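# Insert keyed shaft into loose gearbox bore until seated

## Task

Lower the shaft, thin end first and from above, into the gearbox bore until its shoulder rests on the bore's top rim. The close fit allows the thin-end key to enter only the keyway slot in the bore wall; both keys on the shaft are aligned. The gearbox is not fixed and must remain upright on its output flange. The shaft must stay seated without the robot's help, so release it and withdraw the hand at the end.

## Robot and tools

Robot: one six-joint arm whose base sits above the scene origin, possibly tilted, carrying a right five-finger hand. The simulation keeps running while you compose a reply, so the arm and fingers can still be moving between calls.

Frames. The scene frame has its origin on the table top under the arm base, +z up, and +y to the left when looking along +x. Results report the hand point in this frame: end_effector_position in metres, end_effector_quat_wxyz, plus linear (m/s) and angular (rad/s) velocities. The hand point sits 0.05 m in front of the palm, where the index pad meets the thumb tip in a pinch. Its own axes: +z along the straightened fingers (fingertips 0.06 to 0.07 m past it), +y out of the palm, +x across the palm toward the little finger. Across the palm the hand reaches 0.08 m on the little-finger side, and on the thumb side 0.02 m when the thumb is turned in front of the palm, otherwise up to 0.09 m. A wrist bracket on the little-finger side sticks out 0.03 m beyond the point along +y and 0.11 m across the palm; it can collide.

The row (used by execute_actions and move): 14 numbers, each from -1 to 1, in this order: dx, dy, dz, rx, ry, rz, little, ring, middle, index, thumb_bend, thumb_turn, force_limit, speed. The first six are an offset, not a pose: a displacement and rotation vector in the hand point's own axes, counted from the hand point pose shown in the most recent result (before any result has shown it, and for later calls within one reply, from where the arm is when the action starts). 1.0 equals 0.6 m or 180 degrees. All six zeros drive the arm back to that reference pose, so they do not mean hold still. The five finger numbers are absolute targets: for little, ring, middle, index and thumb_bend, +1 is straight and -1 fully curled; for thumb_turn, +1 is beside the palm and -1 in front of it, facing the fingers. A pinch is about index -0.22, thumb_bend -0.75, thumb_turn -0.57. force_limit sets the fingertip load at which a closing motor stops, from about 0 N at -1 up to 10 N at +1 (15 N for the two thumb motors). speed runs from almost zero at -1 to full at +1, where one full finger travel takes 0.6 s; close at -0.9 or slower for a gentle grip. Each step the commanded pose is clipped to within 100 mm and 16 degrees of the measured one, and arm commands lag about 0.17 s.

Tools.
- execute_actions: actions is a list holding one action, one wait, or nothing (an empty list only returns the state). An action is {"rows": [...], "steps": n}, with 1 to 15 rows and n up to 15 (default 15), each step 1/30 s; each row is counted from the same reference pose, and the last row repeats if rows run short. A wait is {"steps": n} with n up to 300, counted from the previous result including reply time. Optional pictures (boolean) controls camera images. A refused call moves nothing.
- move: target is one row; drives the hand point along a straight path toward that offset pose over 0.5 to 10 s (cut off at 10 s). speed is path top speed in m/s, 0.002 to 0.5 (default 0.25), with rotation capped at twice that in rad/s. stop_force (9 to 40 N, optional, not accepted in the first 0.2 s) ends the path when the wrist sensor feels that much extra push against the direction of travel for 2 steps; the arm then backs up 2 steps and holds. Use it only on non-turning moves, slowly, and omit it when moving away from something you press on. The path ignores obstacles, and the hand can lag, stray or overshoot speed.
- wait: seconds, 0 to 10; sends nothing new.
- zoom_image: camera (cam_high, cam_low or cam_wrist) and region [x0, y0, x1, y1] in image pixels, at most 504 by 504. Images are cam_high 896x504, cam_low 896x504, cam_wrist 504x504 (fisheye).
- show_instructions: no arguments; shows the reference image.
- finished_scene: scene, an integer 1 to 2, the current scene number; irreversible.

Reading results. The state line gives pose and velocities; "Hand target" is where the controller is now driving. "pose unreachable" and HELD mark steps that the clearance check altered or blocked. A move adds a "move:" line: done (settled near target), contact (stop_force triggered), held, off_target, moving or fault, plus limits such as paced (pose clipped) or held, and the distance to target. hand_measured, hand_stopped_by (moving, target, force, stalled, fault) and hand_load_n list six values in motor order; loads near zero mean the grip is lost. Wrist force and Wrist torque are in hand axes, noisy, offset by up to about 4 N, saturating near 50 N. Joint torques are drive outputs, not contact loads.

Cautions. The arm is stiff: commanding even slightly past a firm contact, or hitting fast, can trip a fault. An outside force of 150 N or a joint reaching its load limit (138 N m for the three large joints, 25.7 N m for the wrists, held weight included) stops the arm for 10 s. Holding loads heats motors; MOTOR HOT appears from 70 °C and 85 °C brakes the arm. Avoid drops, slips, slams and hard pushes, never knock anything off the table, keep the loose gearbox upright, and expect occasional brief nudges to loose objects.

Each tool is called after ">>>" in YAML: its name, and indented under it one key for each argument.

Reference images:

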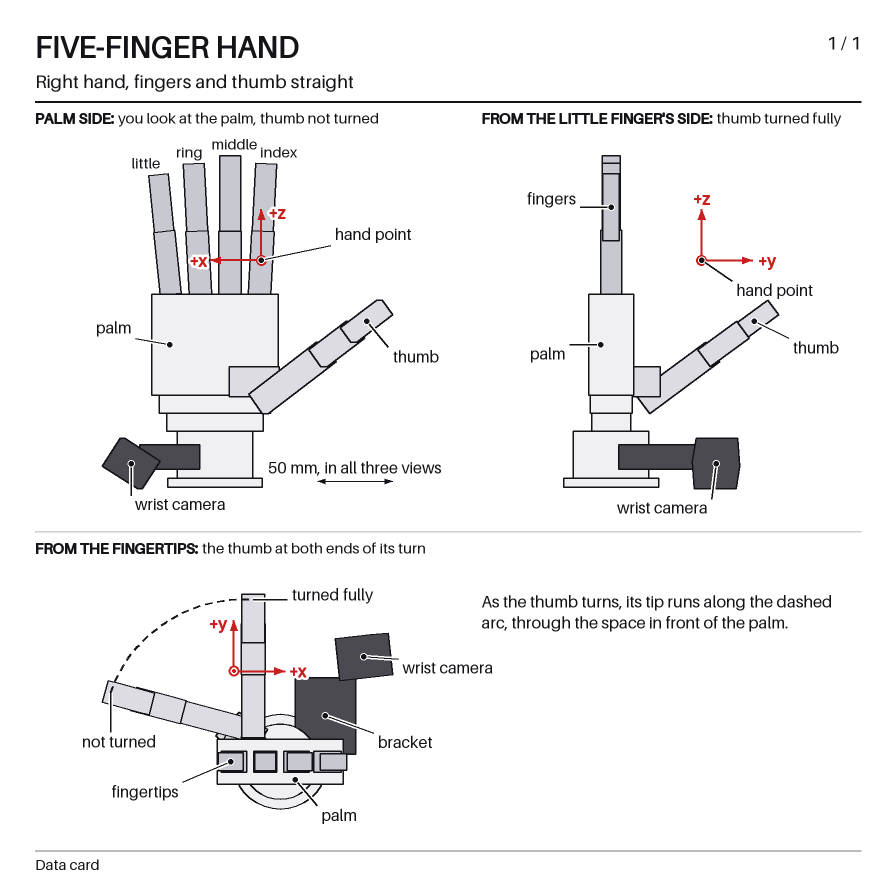

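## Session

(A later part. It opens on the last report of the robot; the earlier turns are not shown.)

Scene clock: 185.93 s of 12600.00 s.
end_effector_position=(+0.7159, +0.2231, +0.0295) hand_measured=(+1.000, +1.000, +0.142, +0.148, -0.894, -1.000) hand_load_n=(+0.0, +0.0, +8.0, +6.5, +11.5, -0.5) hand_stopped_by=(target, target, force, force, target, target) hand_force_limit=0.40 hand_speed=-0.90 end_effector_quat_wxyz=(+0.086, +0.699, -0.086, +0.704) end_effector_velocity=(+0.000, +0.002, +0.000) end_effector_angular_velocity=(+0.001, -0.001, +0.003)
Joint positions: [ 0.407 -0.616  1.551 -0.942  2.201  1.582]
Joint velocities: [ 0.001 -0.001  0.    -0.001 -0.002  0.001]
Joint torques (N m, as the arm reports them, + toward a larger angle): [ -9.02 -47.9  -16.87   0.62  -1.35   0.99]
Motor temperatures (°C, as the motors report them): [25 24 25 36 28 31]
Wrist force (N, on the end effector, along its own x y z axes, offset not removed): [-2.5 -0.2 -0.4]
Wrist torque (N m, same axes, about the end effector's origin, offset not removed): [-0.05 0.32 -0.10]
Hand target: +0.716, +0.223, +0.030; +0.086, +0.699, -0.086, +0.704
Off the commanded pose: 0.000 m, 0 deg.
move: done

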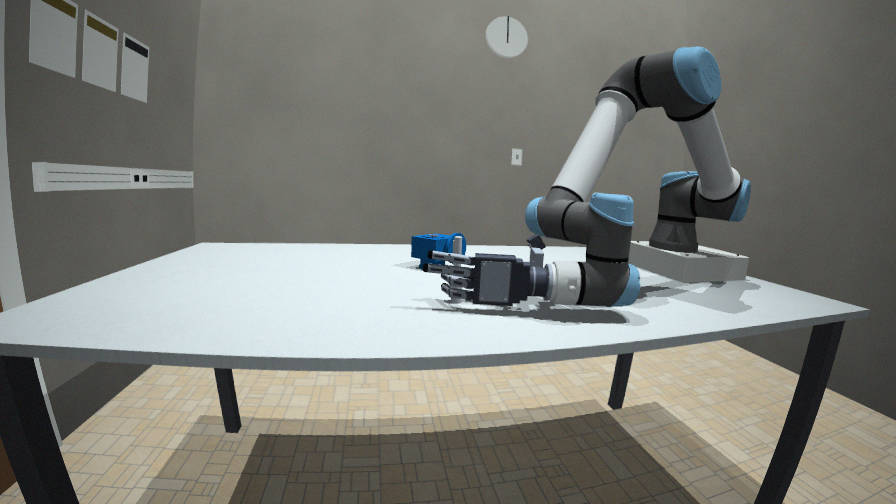

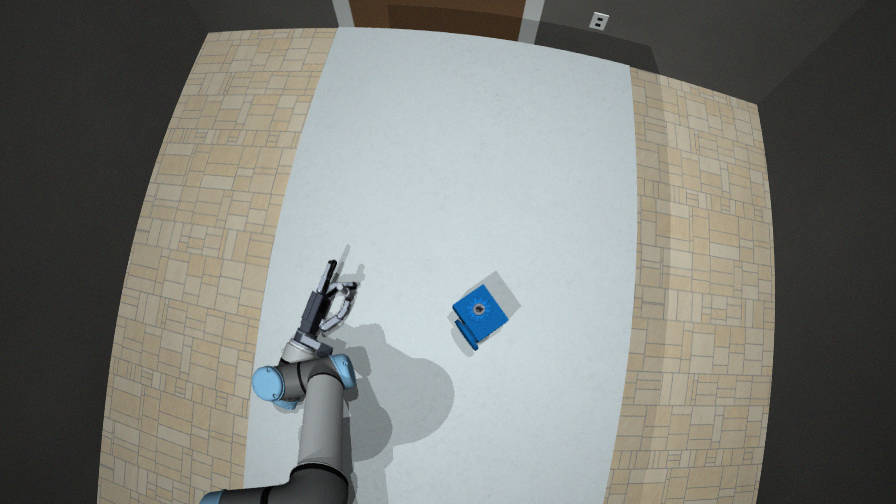

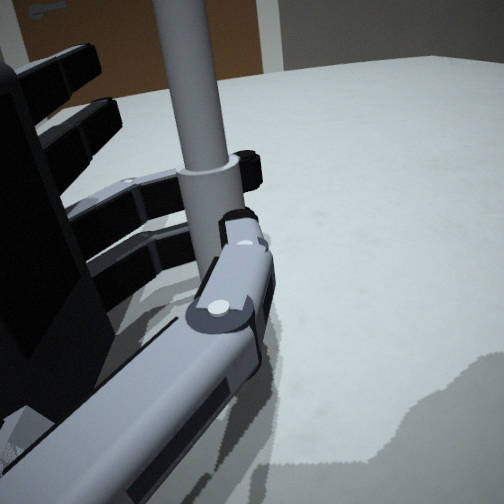

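>>> move:
  target: [0.3,0.05,0,0,0,0,1,1,-0.05,-0.05,-0.9,-1,0.4,-0.9]
  speed: 0.2

>>> move:
  target: [0.05,0.05,0,0,0,-0.5,1,1,-0.05,-0.05,-0.9,-1,0.4,-0.9]
  speed: 0.3

>>> zoom_image:
  camera: "cam_high"
  region: [400, 130, 520, 250]

Scene clock: 197.77 s of 12600.00 s.
end_effector_position=(+0.7080, +0.1948, +0.2094) hand_measured=(+1.000, +1.000, +0.142, +0.148, -0.894, -1.000) hand_load_n=(+0.0, +0.0, +8.0, +6.5, +11.0, -0.5) hand_stopped_by=(target, target, force, force, target, target) hand_force_limit=0.40 hand_speed=-0.90 end_effector_quat_wxyz=(+0.086, +0.699, -0.086, +0.704) end_effector_velocity=(-0.000, -0.001, +0.002) end_effector_angular_velocity=(-0.001, +0.003, -0.001)
Joint positions: [ 0.361 -0.96   1.615 -0.662  2.155  1.582]
Joint velocities: [-0.001 -0.004 -0.001  0.009  0.    -0.   ]
Joint torques (N m, as the arm reports them, + toward a larger angle): [ -8.72 -54.55 -26.3    0.31  -2.84   1.28]
Motor temperatures (°C, as the motors report them): [25 24 25 36 28 31]
Wrist force (N, on the end effector, along its own x y z axes, offset not removed): [-5.6 2.3 -1.1]
Wrist torque (N m, same axes, about the end effector's origin, offset not removed): [0.37 0.49 -0.17]
Hand target: +0.708, +0.195, +0.210; +0.086, +0.699, -0.086, +0.704
Off the commanded pose: 0.001 m, 0 deg.
After step 90, 7.27 s passed at rest.
move: done

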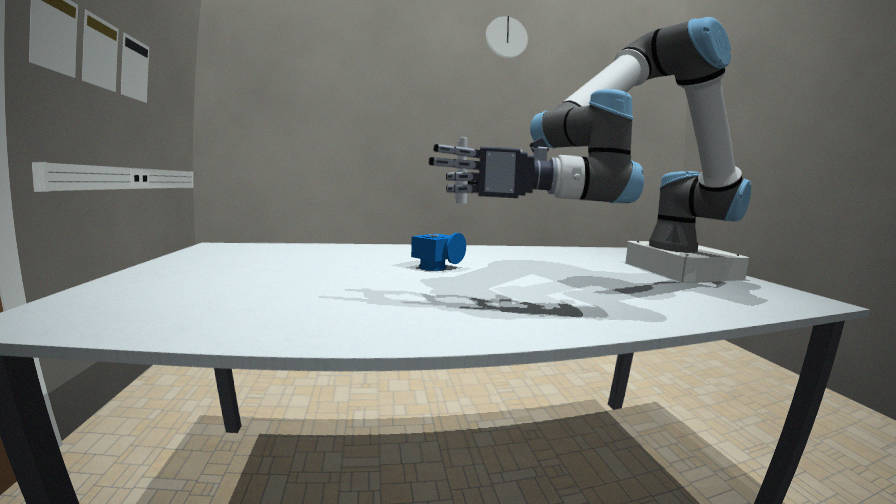

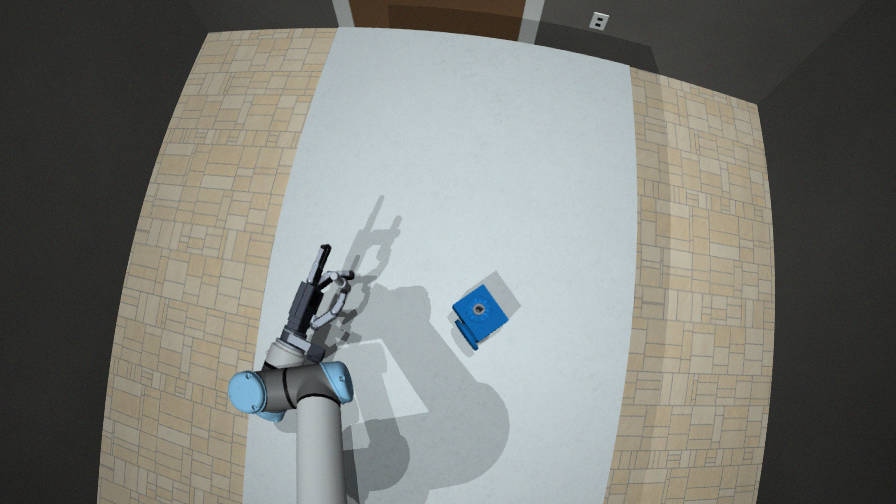

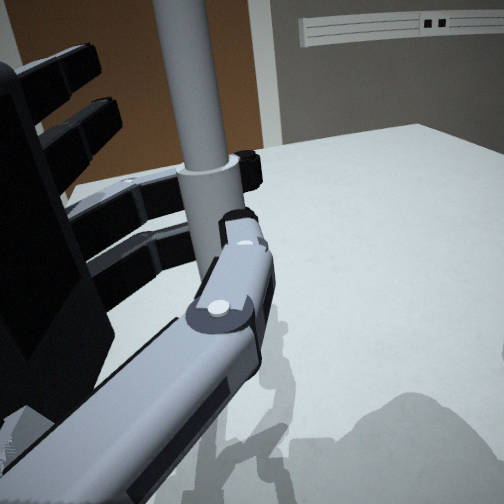

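Scene clock: 201.00 s of 12600.00 s.
end_effector_position=(+0.7005, +0.1656, +0.2395) hand_measured=(+1.000, +1.000, +0.142, +0.148, -0.894, -1.000) hand_load_n=(+0.0, +0.0, +9.0, +6.5, +10.0, -1.5) hand_stopped_by=(target, target, force, force, target, target) hand_force_limit=0.40 hand_speed=-0.90 end_effector_quat_wxyz=(+0.559, +0.556, +0.433, +0.438) end_effector_velocity=(-0.001, -0.002, -0.000) end_effector_angular_velocity=(-0.018, +0.004, -0.003)
Joint positions: [ 0.267 -0.934  1.781 -0.854  2.061  0.014]
Joint velocities: [-0.004 -0.     0.005 -0.006 -0.001 -0.019]
Joint torques (N m, as the arm reports them, + toward a larger angle): [ -8.43 -54.97  -8.61  -4.04  -2.84  -1.73]
Motor temperatures (°C, as the motors report them): [25 24 25 36 28 31]
Wrist force (N, on the end effector, along its own x y z axes, offset not removed): [-1.7 -1.9 -0.1]
Wrist torque (N m, same axes, about the end effector's origin, offset not removed): [0.04 0.42 -0.17]
Hand target: +0.700, +0.166, +0.240; +0.559, +0.555, +0.434, +0.437
Off the commanded pose: 0.000 m, 0 deg.
move: done

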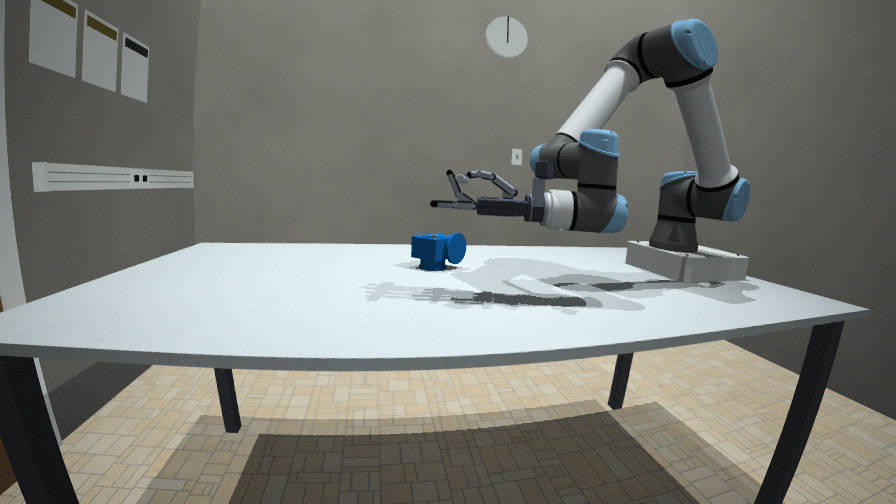

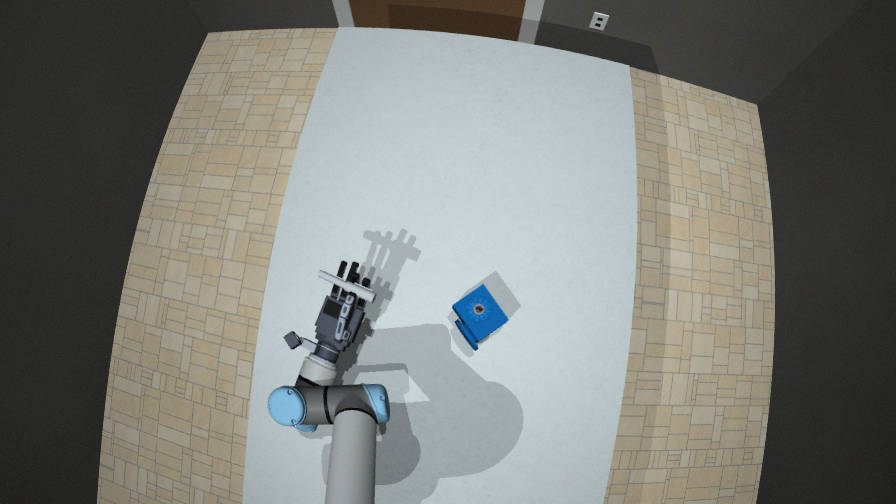

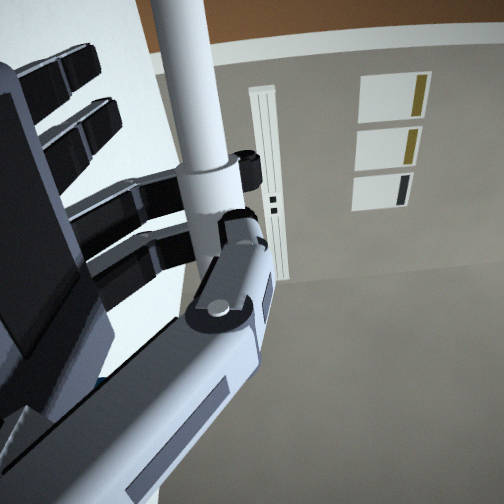

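Region (400, 130, 520, 250) of cam_high's 896x504 image, scaled by 4.200, with more detail than that image has.

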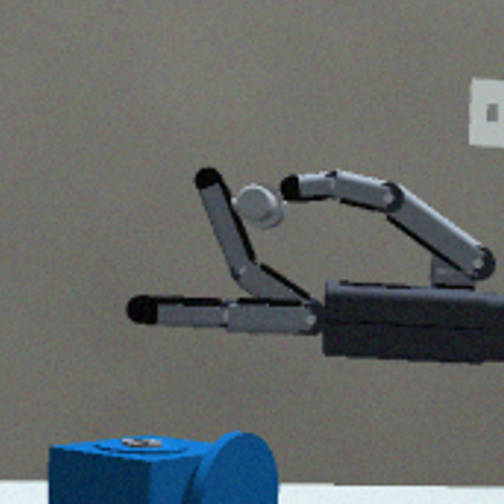

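>>> zoom_image:
  camera: "cam_high"
  region: [445, 163, 480, 198]

>>> zoom_image:
  camera: "cam_low"
  region: [464, 294, 494, 324]

>>> zoom_image:
  camera: "cam_low"
  region: [310, 250, 390, 330]

Region (445, 163, 480, 198) of cam_high's 896x504 image, scaled by 14.400, with more detail than that image has.

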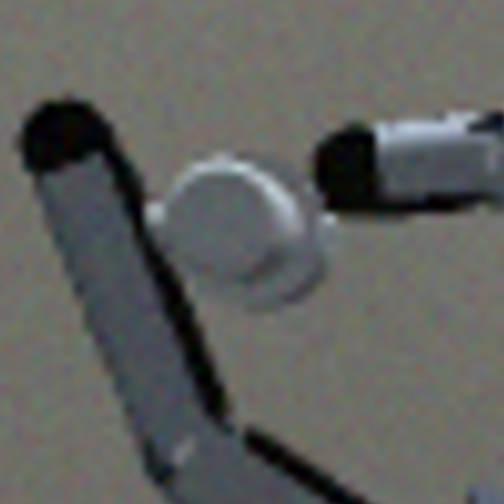

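Region (464, 294, 494, 324) of cam_low's 896x504 image, scaled by 16.800, with more detail than that image has.

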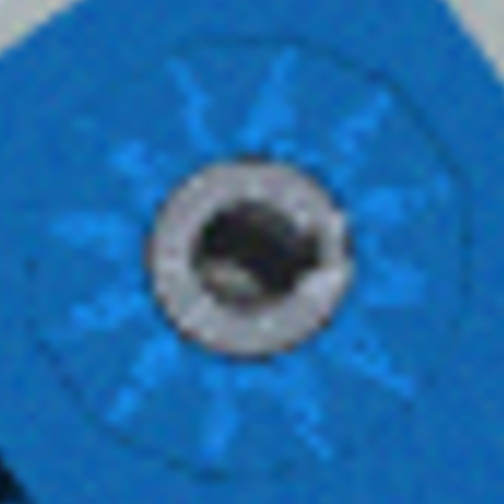

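Region (310, 250, 390, 330) of cam_low's 896x504 image, scaled by 6.300, with more detail than that image has.

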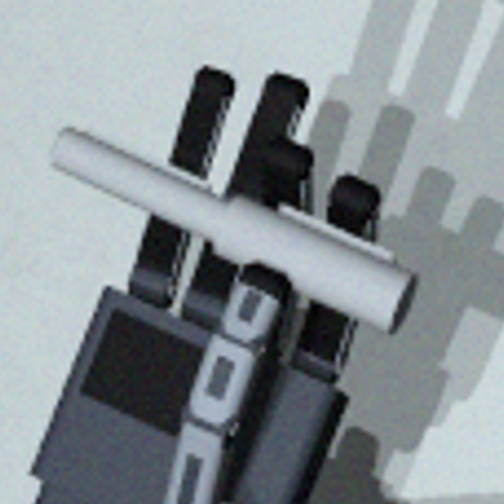

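>>> move:
  target: [-0.353,0,0.14,0,0,-0.5,1,1,-0.05,-0.05,-0.9,-1,0.4,-0.9]
  speed: 0.3

>>> move:
  target: [0.02,0,0,0.255,0,0,1,1,-0.05,-0.05,-0.9,-1,0.4,-0.9]
  speed: 0.25

>>> zoom_image:
  camera: "cam_high"
  region: [390, 160, 500, 270]

>>> zoom_image:
  camera: "cam_low"
  region: [440, 260, 530, 350]

Scene clock: 228.87 s of 12600.00 s.
end_effector_position=(+0.7308, -0.0604, +0.2404) hand_measured=(+1.000, +1.000, +0.142, +0.148, -0.894, -1.000) hand_load_n=(+0.0, +0.0, +8.5, +6.0, +11.0, -1.5) hand_stopped_by=(target, target, force, force, target, target) hand_force_limit=0.40 hand_speed=-0.90 end_effector_quat_wxyz=(+0.705, +0.086, +0.699, -0.086) end_effector_velocity=(+0.000, -0.001, -0.001) end_effector_angular_velocity=(-0.013, +0.005, +0.002)
Joint positions: [-0.39  -1.069  1.938 -0.876  1.405 -1.553]
Joint velocities: [-0.005  0.    -0.003  0.004 -0.006 -0.014]
Joint torques (N m, as the arm reports them, + toward a larger angle): [ -8.77 -47.93 -23.32  -0.17  -2.75  -1.3 ]
Motor temperatures (°C, as the motors report them): [25 24 25 36 28 31]
Wrist force (N, on the end effector, along its own x y z axes, offset not removed): [2.1 -0.8 -0.2]
Wrist torque (N m, same axes, about the end effector's origin, offset not removed): [-0.09 0.09 -0.03]
Hand target: +0.731, -0.061, +0.240; +0.704, +0.086, +0.699, -0.087
Off the commanded pose: 0.001 m, 0 deg.
After step 90, 21.60 s passed at rest.
move: done

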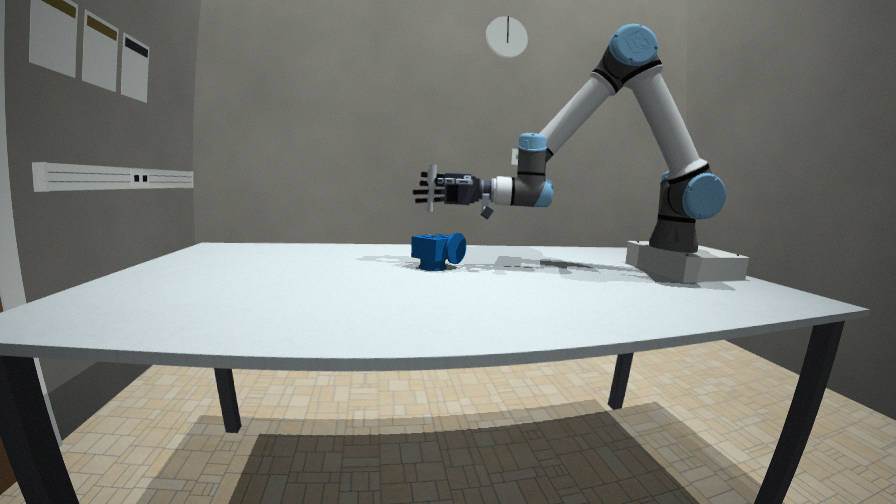

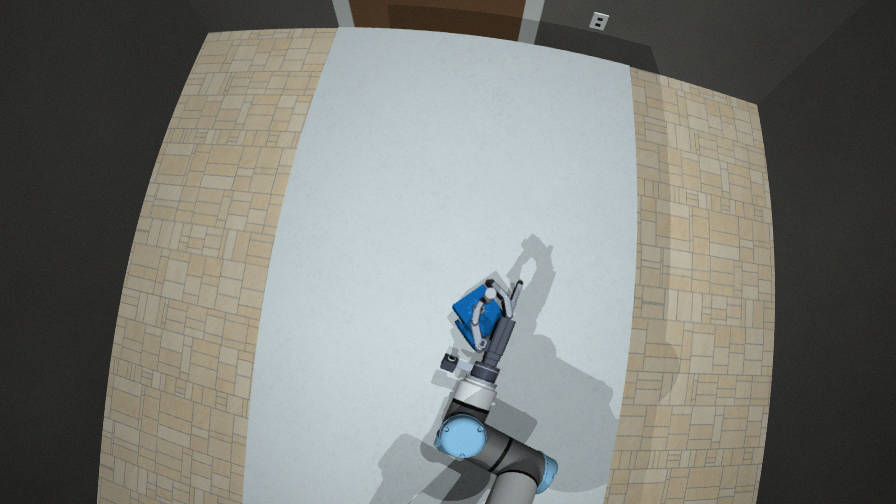

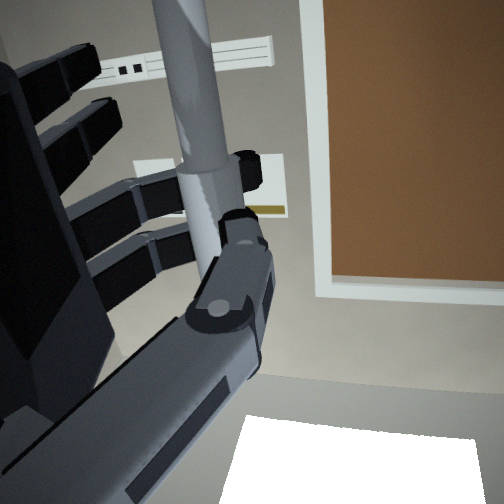

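Scene clock: 231.10 s of 12600.00 s.
end_effector_position=(+0.7308, -0.0601, +0.2283) hand_measured=(+1.000, +1.000, +0.142, +0.148, -0.894, -1.000) hand_load_n=(+0.0, +0.0, +8.5, +6.0, +11.0, -1.5) hand_stopped_by=(target, target, force, force, target, target) hand_force_limit=0.40 hand_speed=-0.90 end_effector_quat_wxyz=(+0.616, +0.354, +0.610, -0.351) end_effector_velocity=(+0.001, +0.001, +0.000) end_effector_angular_velocity=(+0.003, -0.000, -0.014)
Joint positions: [ 0.003 -0.896  1.648 -0.739  2.597 -1.542]
Joint velocities: [ 0.006  0.007 -0.016  0.015  0.02   0.007]
Joint torques (N m, as the arm reports them, + toward a larger angle): [  5.13 -39.87 -23.38   0.89   2.26   1.77]
Motor temperatures (°C, as the motors report them): [25 24 25 36 28 31]
Wrist force (N, on the end effector, along its own x y z axes, offset not removed): [2.1 -0.6 -0.8]
Wrist torque (N m, same axes, about the end effector's origin, offset not removed): [-0.12 0.23 0.05]
Hand target: +0.731, -0.060, +0.228; +0.615, +0.355, +0.610, -0.351
Off the commanded pose: 0.000 m, 0 deg.
move: done

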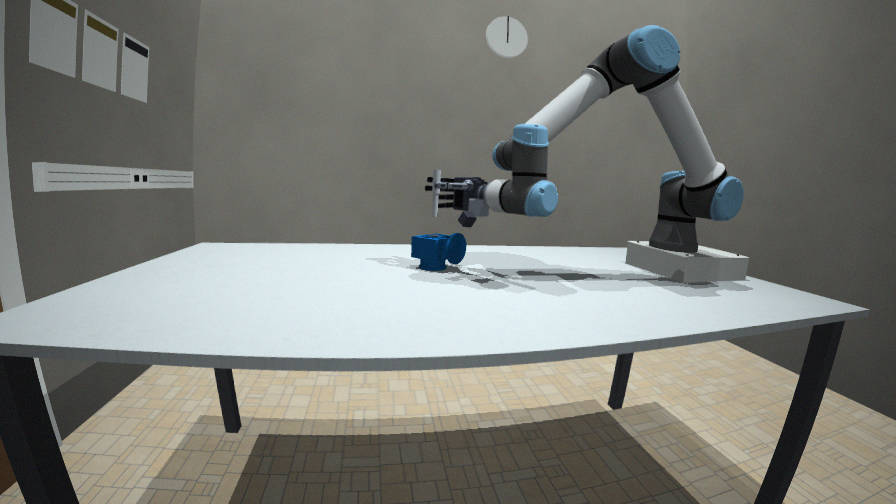

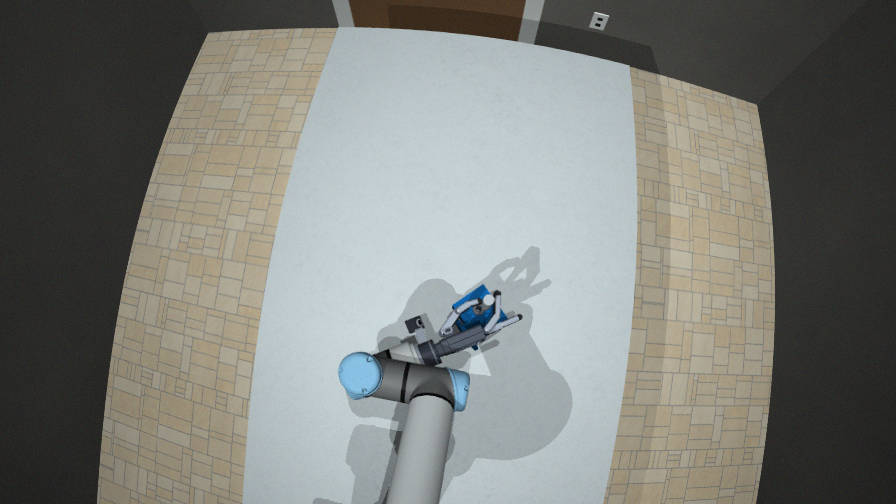

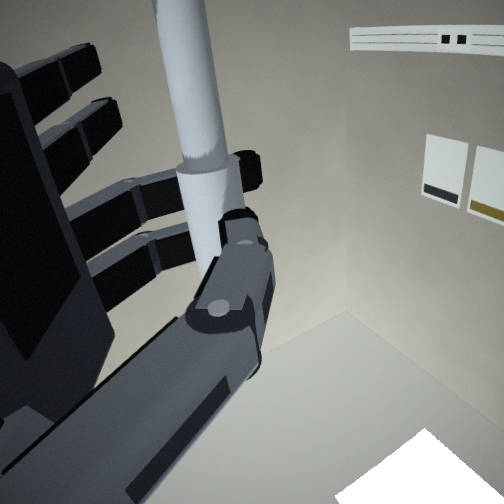

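Region (390, 160, 500, 270) of cam_high's 896x504 image, scaled by 4.582, with more detail than that image has.

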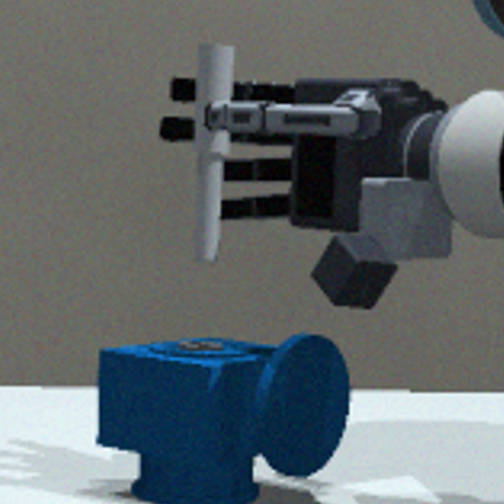

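Region (440, 260, 530, 350) of cam_low's 896x504 image, scaled by 5.600, with more detail than that image has.

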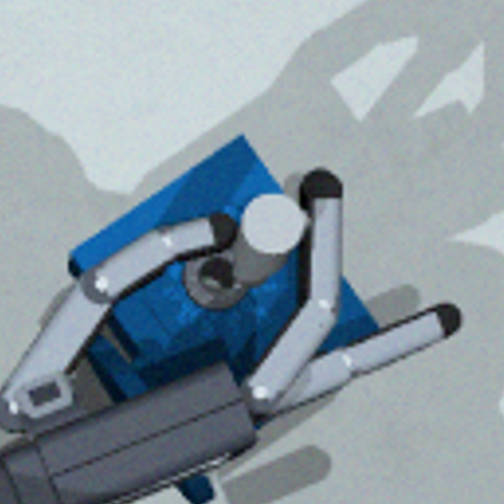

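>>> move:
  target: [0.068,0.003,-0.003,0,0,0,1,1,-0.05,-0.05,-0.9,-1,0.4,-0.9]
  speed: 0.08

>>> zoom_image:
  camera: "cam_high"
  region: [405, 180, 475, 250]

>>> zoom_image:
  camera: "cam_low"
  region: [464, 285, 504, 325]

Scene clock: 238.33 s of 12600.00 s.
end_effector_position=(+0.7316, -0.0577, +0.1878) hand_measured=(+1.000, +1.000, +0.142, +0.148, -0.894, -1.000) hand_load_n=(+0.0, +0.0, +8.5, +6.0, +11.0, -1.5) hand_stopped_by=(target, target, force, force, target, target) hand_force_limit=0.40 hand_speed=-0.90 end_effector_quat_wxyz=(+0.616, +0.354, +0.610, -0.351) end_effector_velocity=(+0.000, +0.001, -0.002) end_effector_angular_velocity=(-0.000, -0.003, +0.001)
Joint positions: [ 0.009 -0.826  1.653 -0.814  2.603 -1.541]
Joint velocities: [ 0.001  0.004 -0.    -0.007  0.    -0.   ]
Joint torques (N m, as the arm reports them, + toward a larger angle): [  5.14 -42.69  -8.34  -3.09   2.2   -1.58]
Motor temperatures (°C, as the motors report them): [25 24 25 36 28 31]
Wrist force (N, on the end effector, along its own x y z axes, offset not removed): [0.5 4.4 1.8]
Wrist torque (N m, same axes, about the end effector's origin, offset not removed): [0.65 0.23 0.02]
Hand target: +0.732, -0.058, +0.187; +0.616, +0.354, +0.610, -0.351
Off the commanded pose: 0.000 m, 0 deg.
After step 90, 3.20 s passed at rest.
move: done

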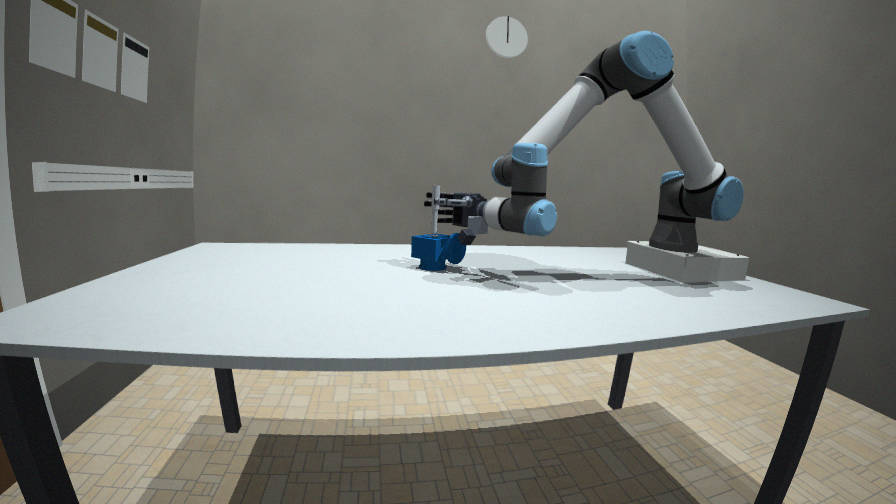

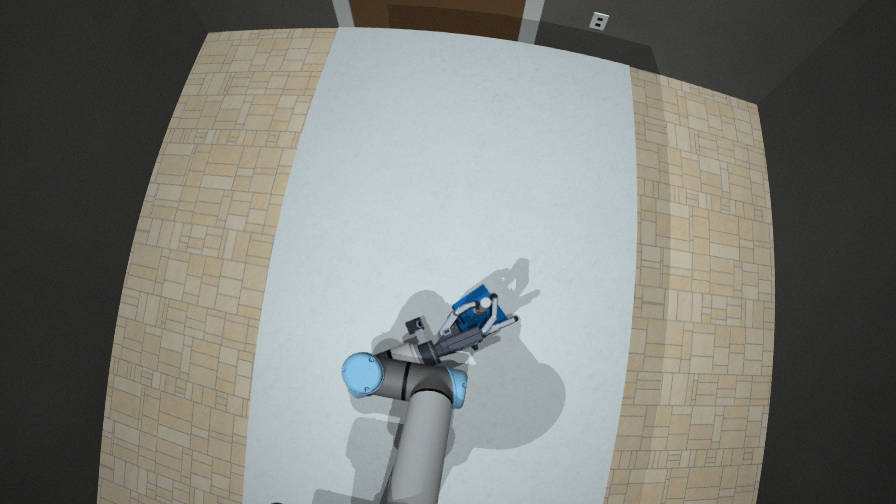

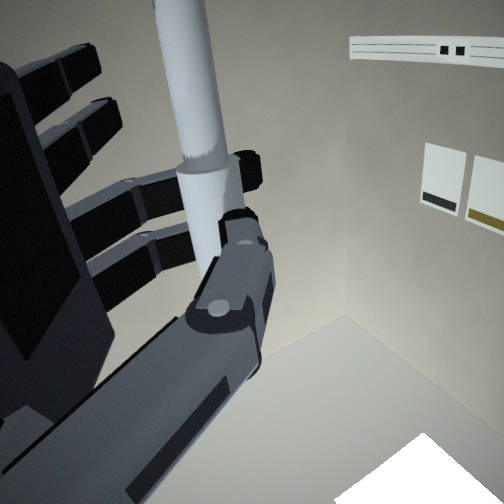

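Region (405, 180, 475, 250) of cam_high's 896x504 image, scaled by 7.200, with more detail than that image has.

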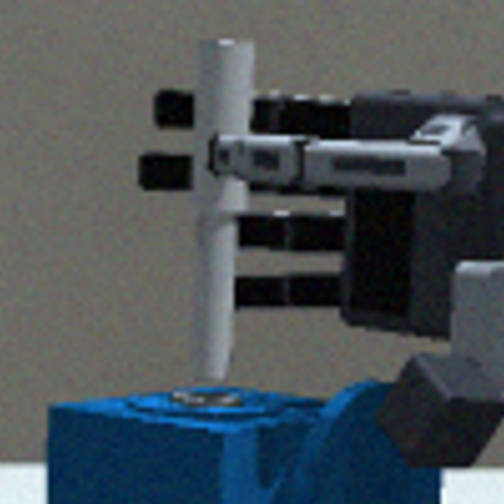

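Region (464, 285, 504, 325) of cam_low's 896x504 image, scaled by 12.600, with more detail than that image has.

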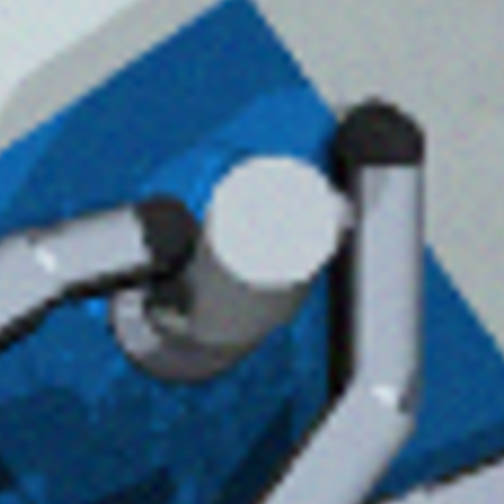

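>>> move:
  target: [0.004,0.007,-0.0046,0,0,0,1,1,-0.05,-0.05,-0.9,-1,0.4,-0.9]
  speed: 0.03

>>> zoom_image:
  camera: "cam_high"
  region: [415, 205, 455, 245]

>>> zoom_image:
  camera: "cam_low"
  region: [464, 290, 494, 320]

Scene clock: 250.77 s of 12600.00 s.
end_effector_position=(+0.7337, -0.0535, +0.1855) hand_measured=(+1.000, +1.000, +0.142, +0.148, -0.894, -1.000) hand_load_n=(+0.0, +0.0, +8.5, +6.0, +11.0, -1.5) hand_stopped_by=(target, target, force, force, target, target) hand_force_limit=0.40 hand_speed=-0.90 end_effector_quat_wxyz=(+0.616, +0.354, +0.610, -0.351) end_effector_velocity=(+0.001, +0.003, -0.001) end_effector_angular_velocity=(-0.001, +0.001, -0.000)
Joint positions: [ 0.017 -0.817  1.643 -0.812  2.61  -1.541]
Joint velocities: [ 0.005  0.005 -0.006  0.001  0.005 -0.001]
Joint torques (N m, as the arm reports them, + toward a larger angle): [  4.35 -41.09 -24.01   0.83   2.17   1.48]
Motor temperatures (°C, as the motors report them): [25 24 25 36 28 31]
Wrist force (N, on the end effector, along its own x y z axes, offset not removed): [-2.3 1.0 -1.9]
Wrist torque (N m, same axes, about the end effector's origin, offset not removed): [0.23 0.70 -0.15]
Hand target: +0.734, -0.053, +0.185; +0.616, +0.354, +0.610, -0.351
Off the commanded pose: 0.000 m, 0 deg.
After step 90, 8.73 s passed at rest.
move: done

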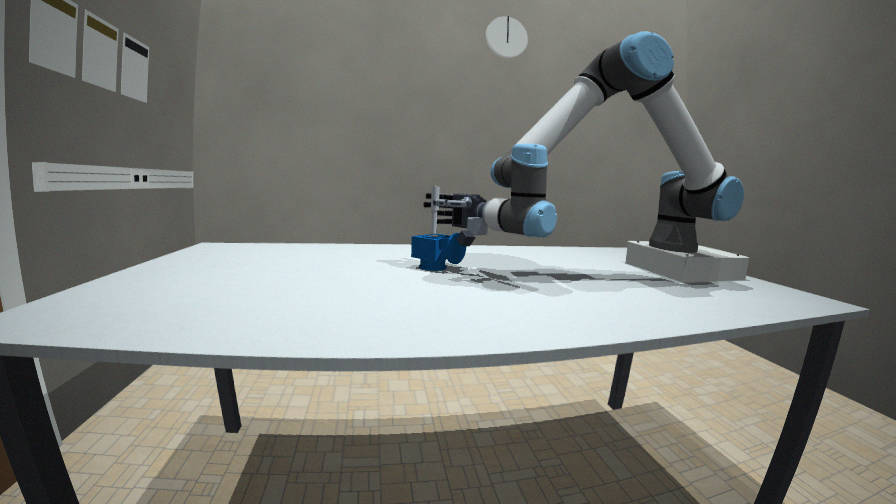

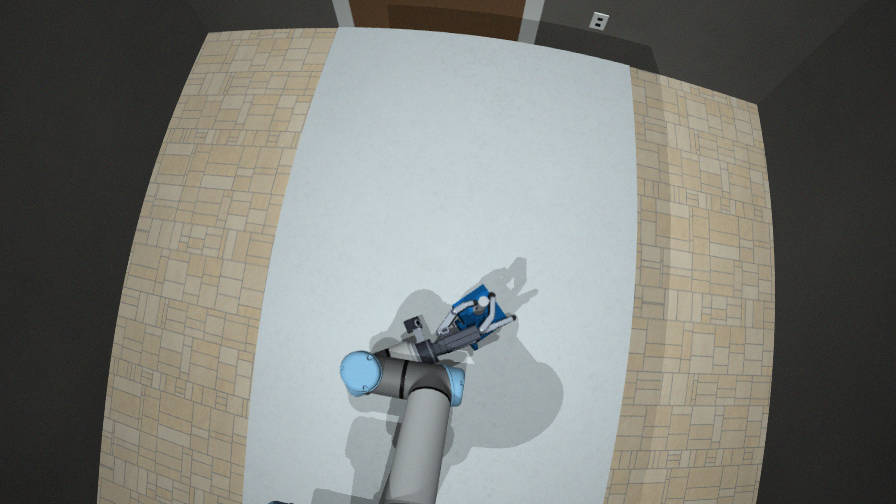

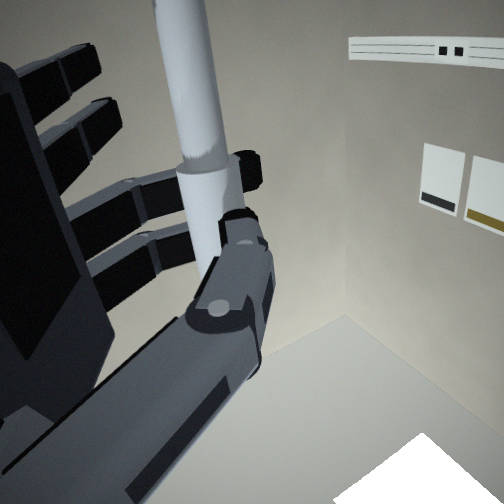

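Region (415, 205, 455, 245) of cam_high's 896x504 image, scaled by 12.600, with more detail than that image has.

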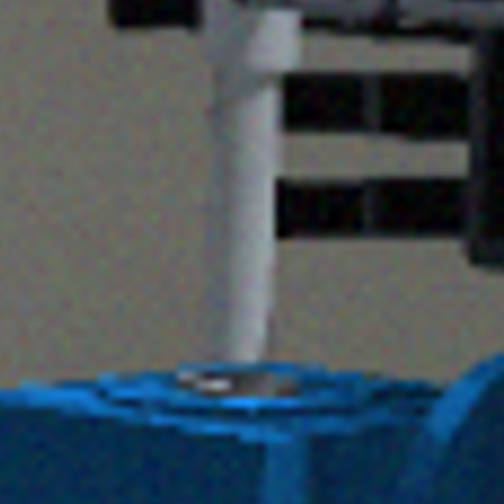

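Region (464, 290, 494, 320) of cam_low's 896x504 image, scaled by 16.800, with more detail than that image has.

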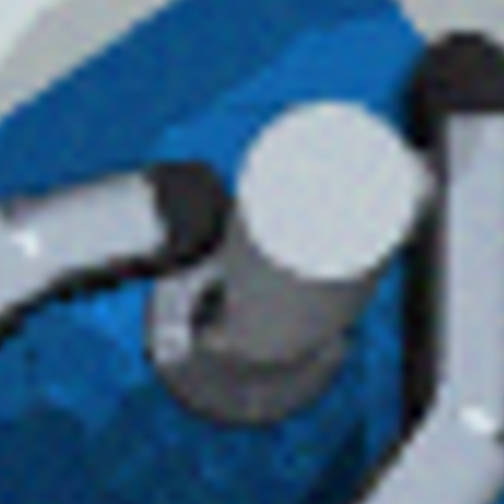

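>>> move:
  target: [0.002,0.002,-0.002,0,0,0,1,1,-0.05,-0.05,-0.9,-1,0.4,-0.9]
  speed: 0.01

>>> move:
  target: [0.012,0,0,0,0,0,1,1,-0.05,-0.05,-0.9,-1,0.4,-0.9]
  speed: 0.004
  stop_force: 9

>>> zoom_image:
  camera: "cam_high"
  region: [405, 180, 475, 250]

>>> zoom_image:
  camera: "cam_low"
  region: [464, 290, 494, 320]

Scene clock: 262.30 s of 12600.00 s.
end_effector_position=(+0.7341, -0.0519, +0.1844) hand_measured=(+1.000, +1.000, +0.142, +0.148, -0.894, -1.000) hand_load_n=(+0.0, +0.0, +8.5, +6.0, +11.0, -1.5) hand_stopped_by=(target, target, force, force, target, target) hand_force_limit=0.40 hand_speed=-0.90 end_effector_quat_wxyz=(+0.616, +0.354, +0.610, -0.351) end_effector_velocity=(+0.000, +0.001, -0.001) end_effector_angular_velocity=(+0.000, +0.001, -0.000)
Joint positions: [ 0.019 -0.814  1.641 -0.813  2.613 -1.541]
Joint velocities: [ 0.001  0.002 -0.001  0.001  0.002  0.001]
Joint torques (N m, as the arm reports them, + toward a larger angle): [  5.18 -42.94 -23.59  -3.13   2.06   1.54]
Motor temperatures (°C, as the motors report them): [25 24 25 36 28 31]
Wrist force (N, on the end effector, along its own x y z axes, offset not removed): [1.3 0.9 1.2]
Wrist torque (N m, same axes, about the end effector's origin, offset not removed): [-0.08 0.27 -0.02]
Hand target: +0.734, -0.052, +0.184; +0.616, +0.354, +0.610, -0.351
Off the commanded pose: 0.000 m, 0 deg.
After step 90, 7.83 s passed at rest.
move: done

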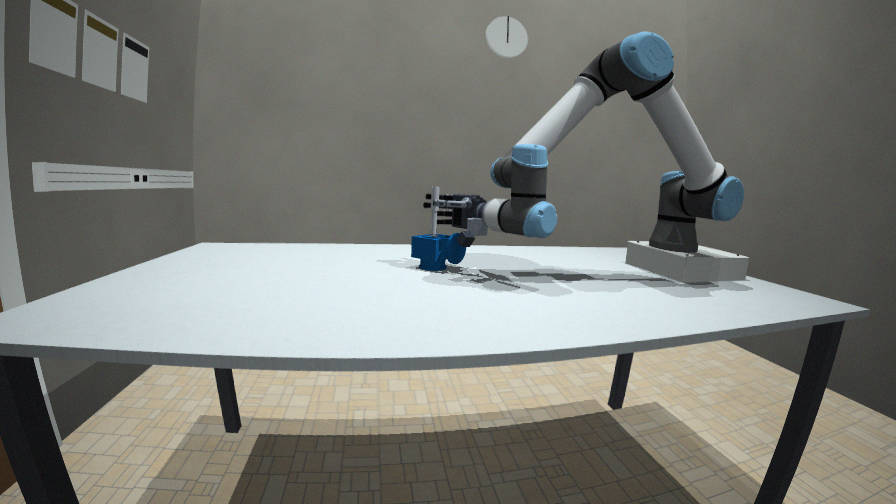

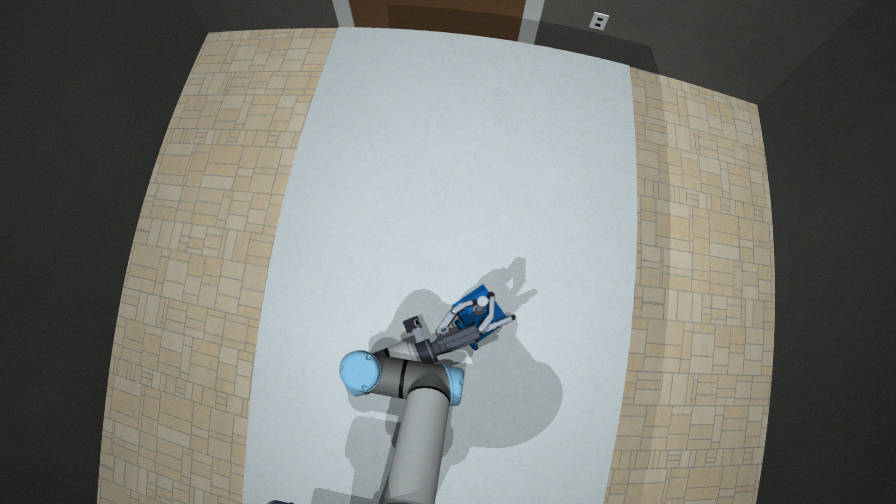

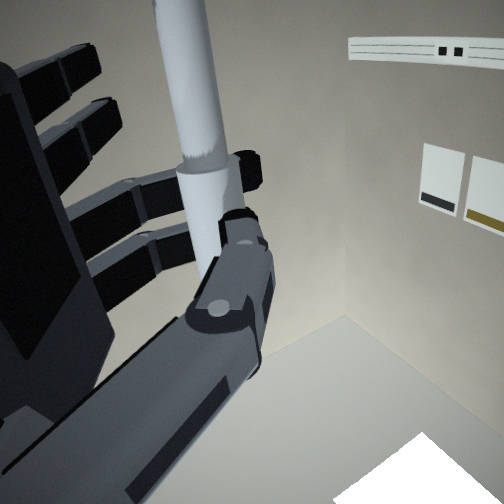

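Scene clock: 263.40 s of 12600.00 s.
end_effector_position=(+0.7342, -0.0520, +0.1816) hand_measured=(+1.000, +1.000, +0.142, +0.148, -0.894, -1.000) hand_load_n=(+0.0, +0.0, +8.0, +6.0, +11.0, +2.0) hand_stopped_by=(target, target, force, force, target, target) hand_force_limit=0.40 hand_speed=-0.90 end_effector_quat_wxyz=(+0.616, +0.354, +0.610, -0.351) end_effector_velocity=(-0.000, -0.000, +0.001) end_effector_angular_velocity=(-0.000, +0.003, -0.001)
Joint positions: [ 0.019 -0.809  1.641 -0.818  2.613 -1.541]
Joint velocities: [-0.    -0.003 -0.     0.006  0.001 -0.   ]
Joint torques (N m, as the arm reports them, + toward a larger angle): [  2.03 -47.84  -5.07   2.8    1.36   0.61]
Motor temperatures (°C, as the motors report them): [25 24 25 36 28 31]
Wrist force (N, on the end effector, along its own x y z axes, offset not removed): [-11.7 1.9 -1.1]
Wrist torque (N m, same axes, about the end effector's origin, offset not removed): [0.33 0.46 -0.27]
Hand target: +0.734, -0.052, +0.182; +0.616, +0.354, +0.610, -0.351
Off the commanded pose: 0.004 m, 0 deg.
move: contact

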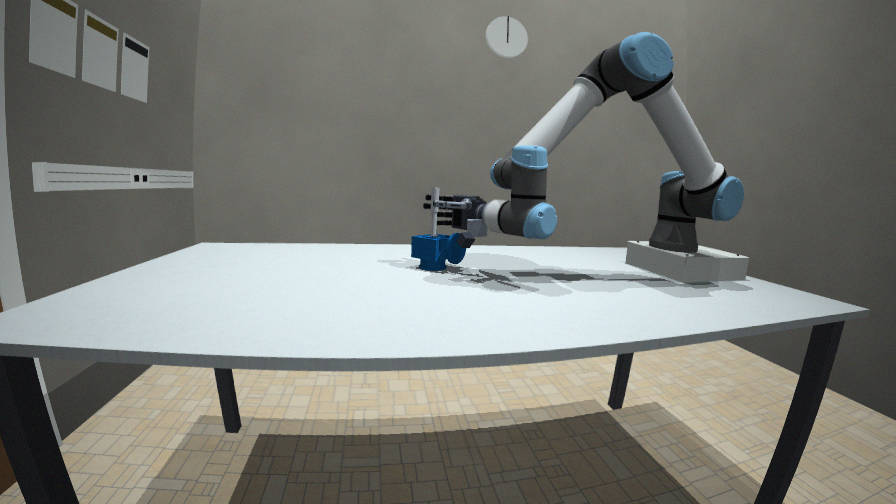

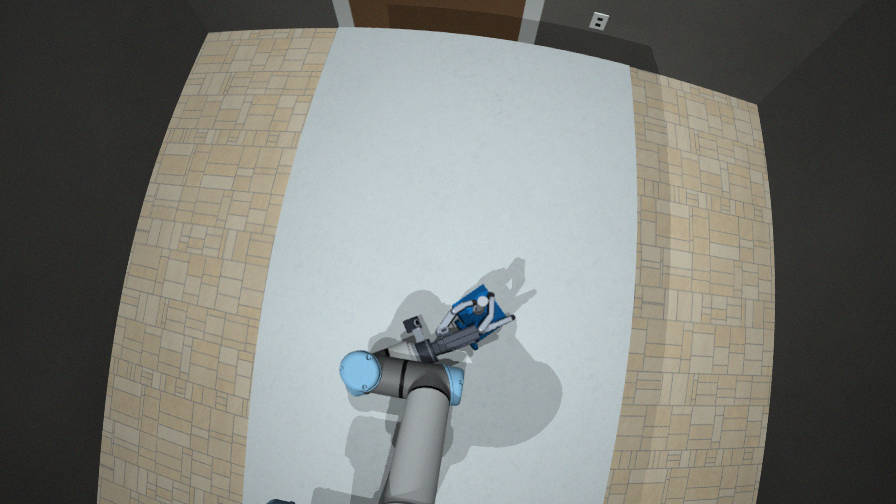

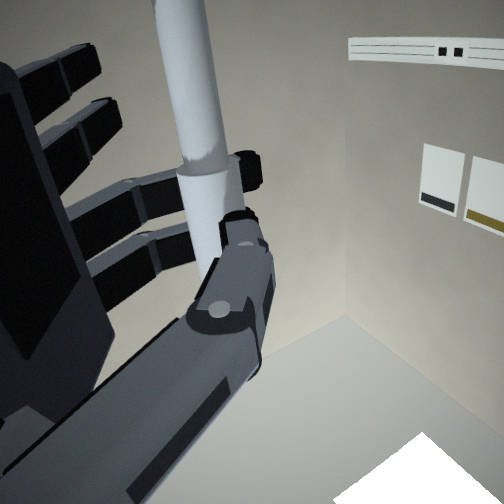

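Region (405, 180, 475, 250) of cam_high's 896x504 image, scaled by 7.200, with more detail than that image has.

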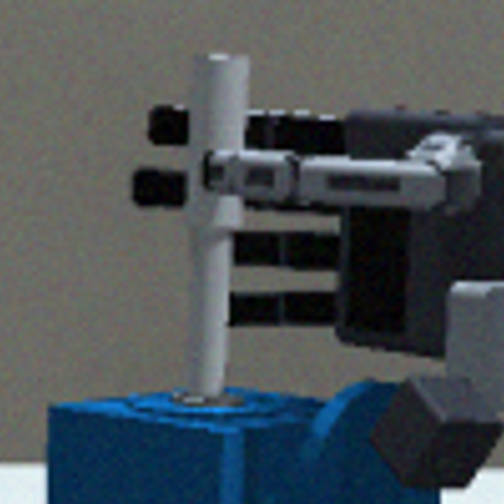

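Region (464, 290, 494, 320) of cam_low's 896x504 image, scaled by 16.800, with more detail than that image has.

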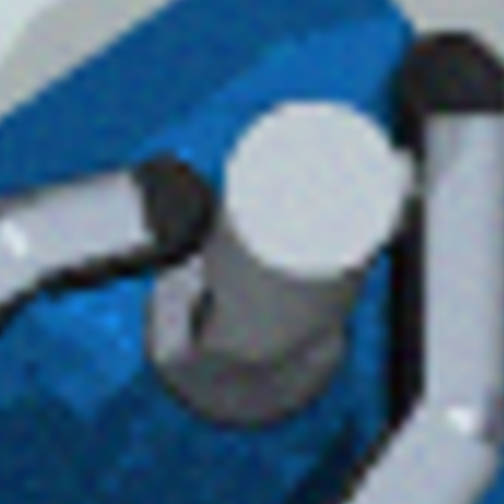

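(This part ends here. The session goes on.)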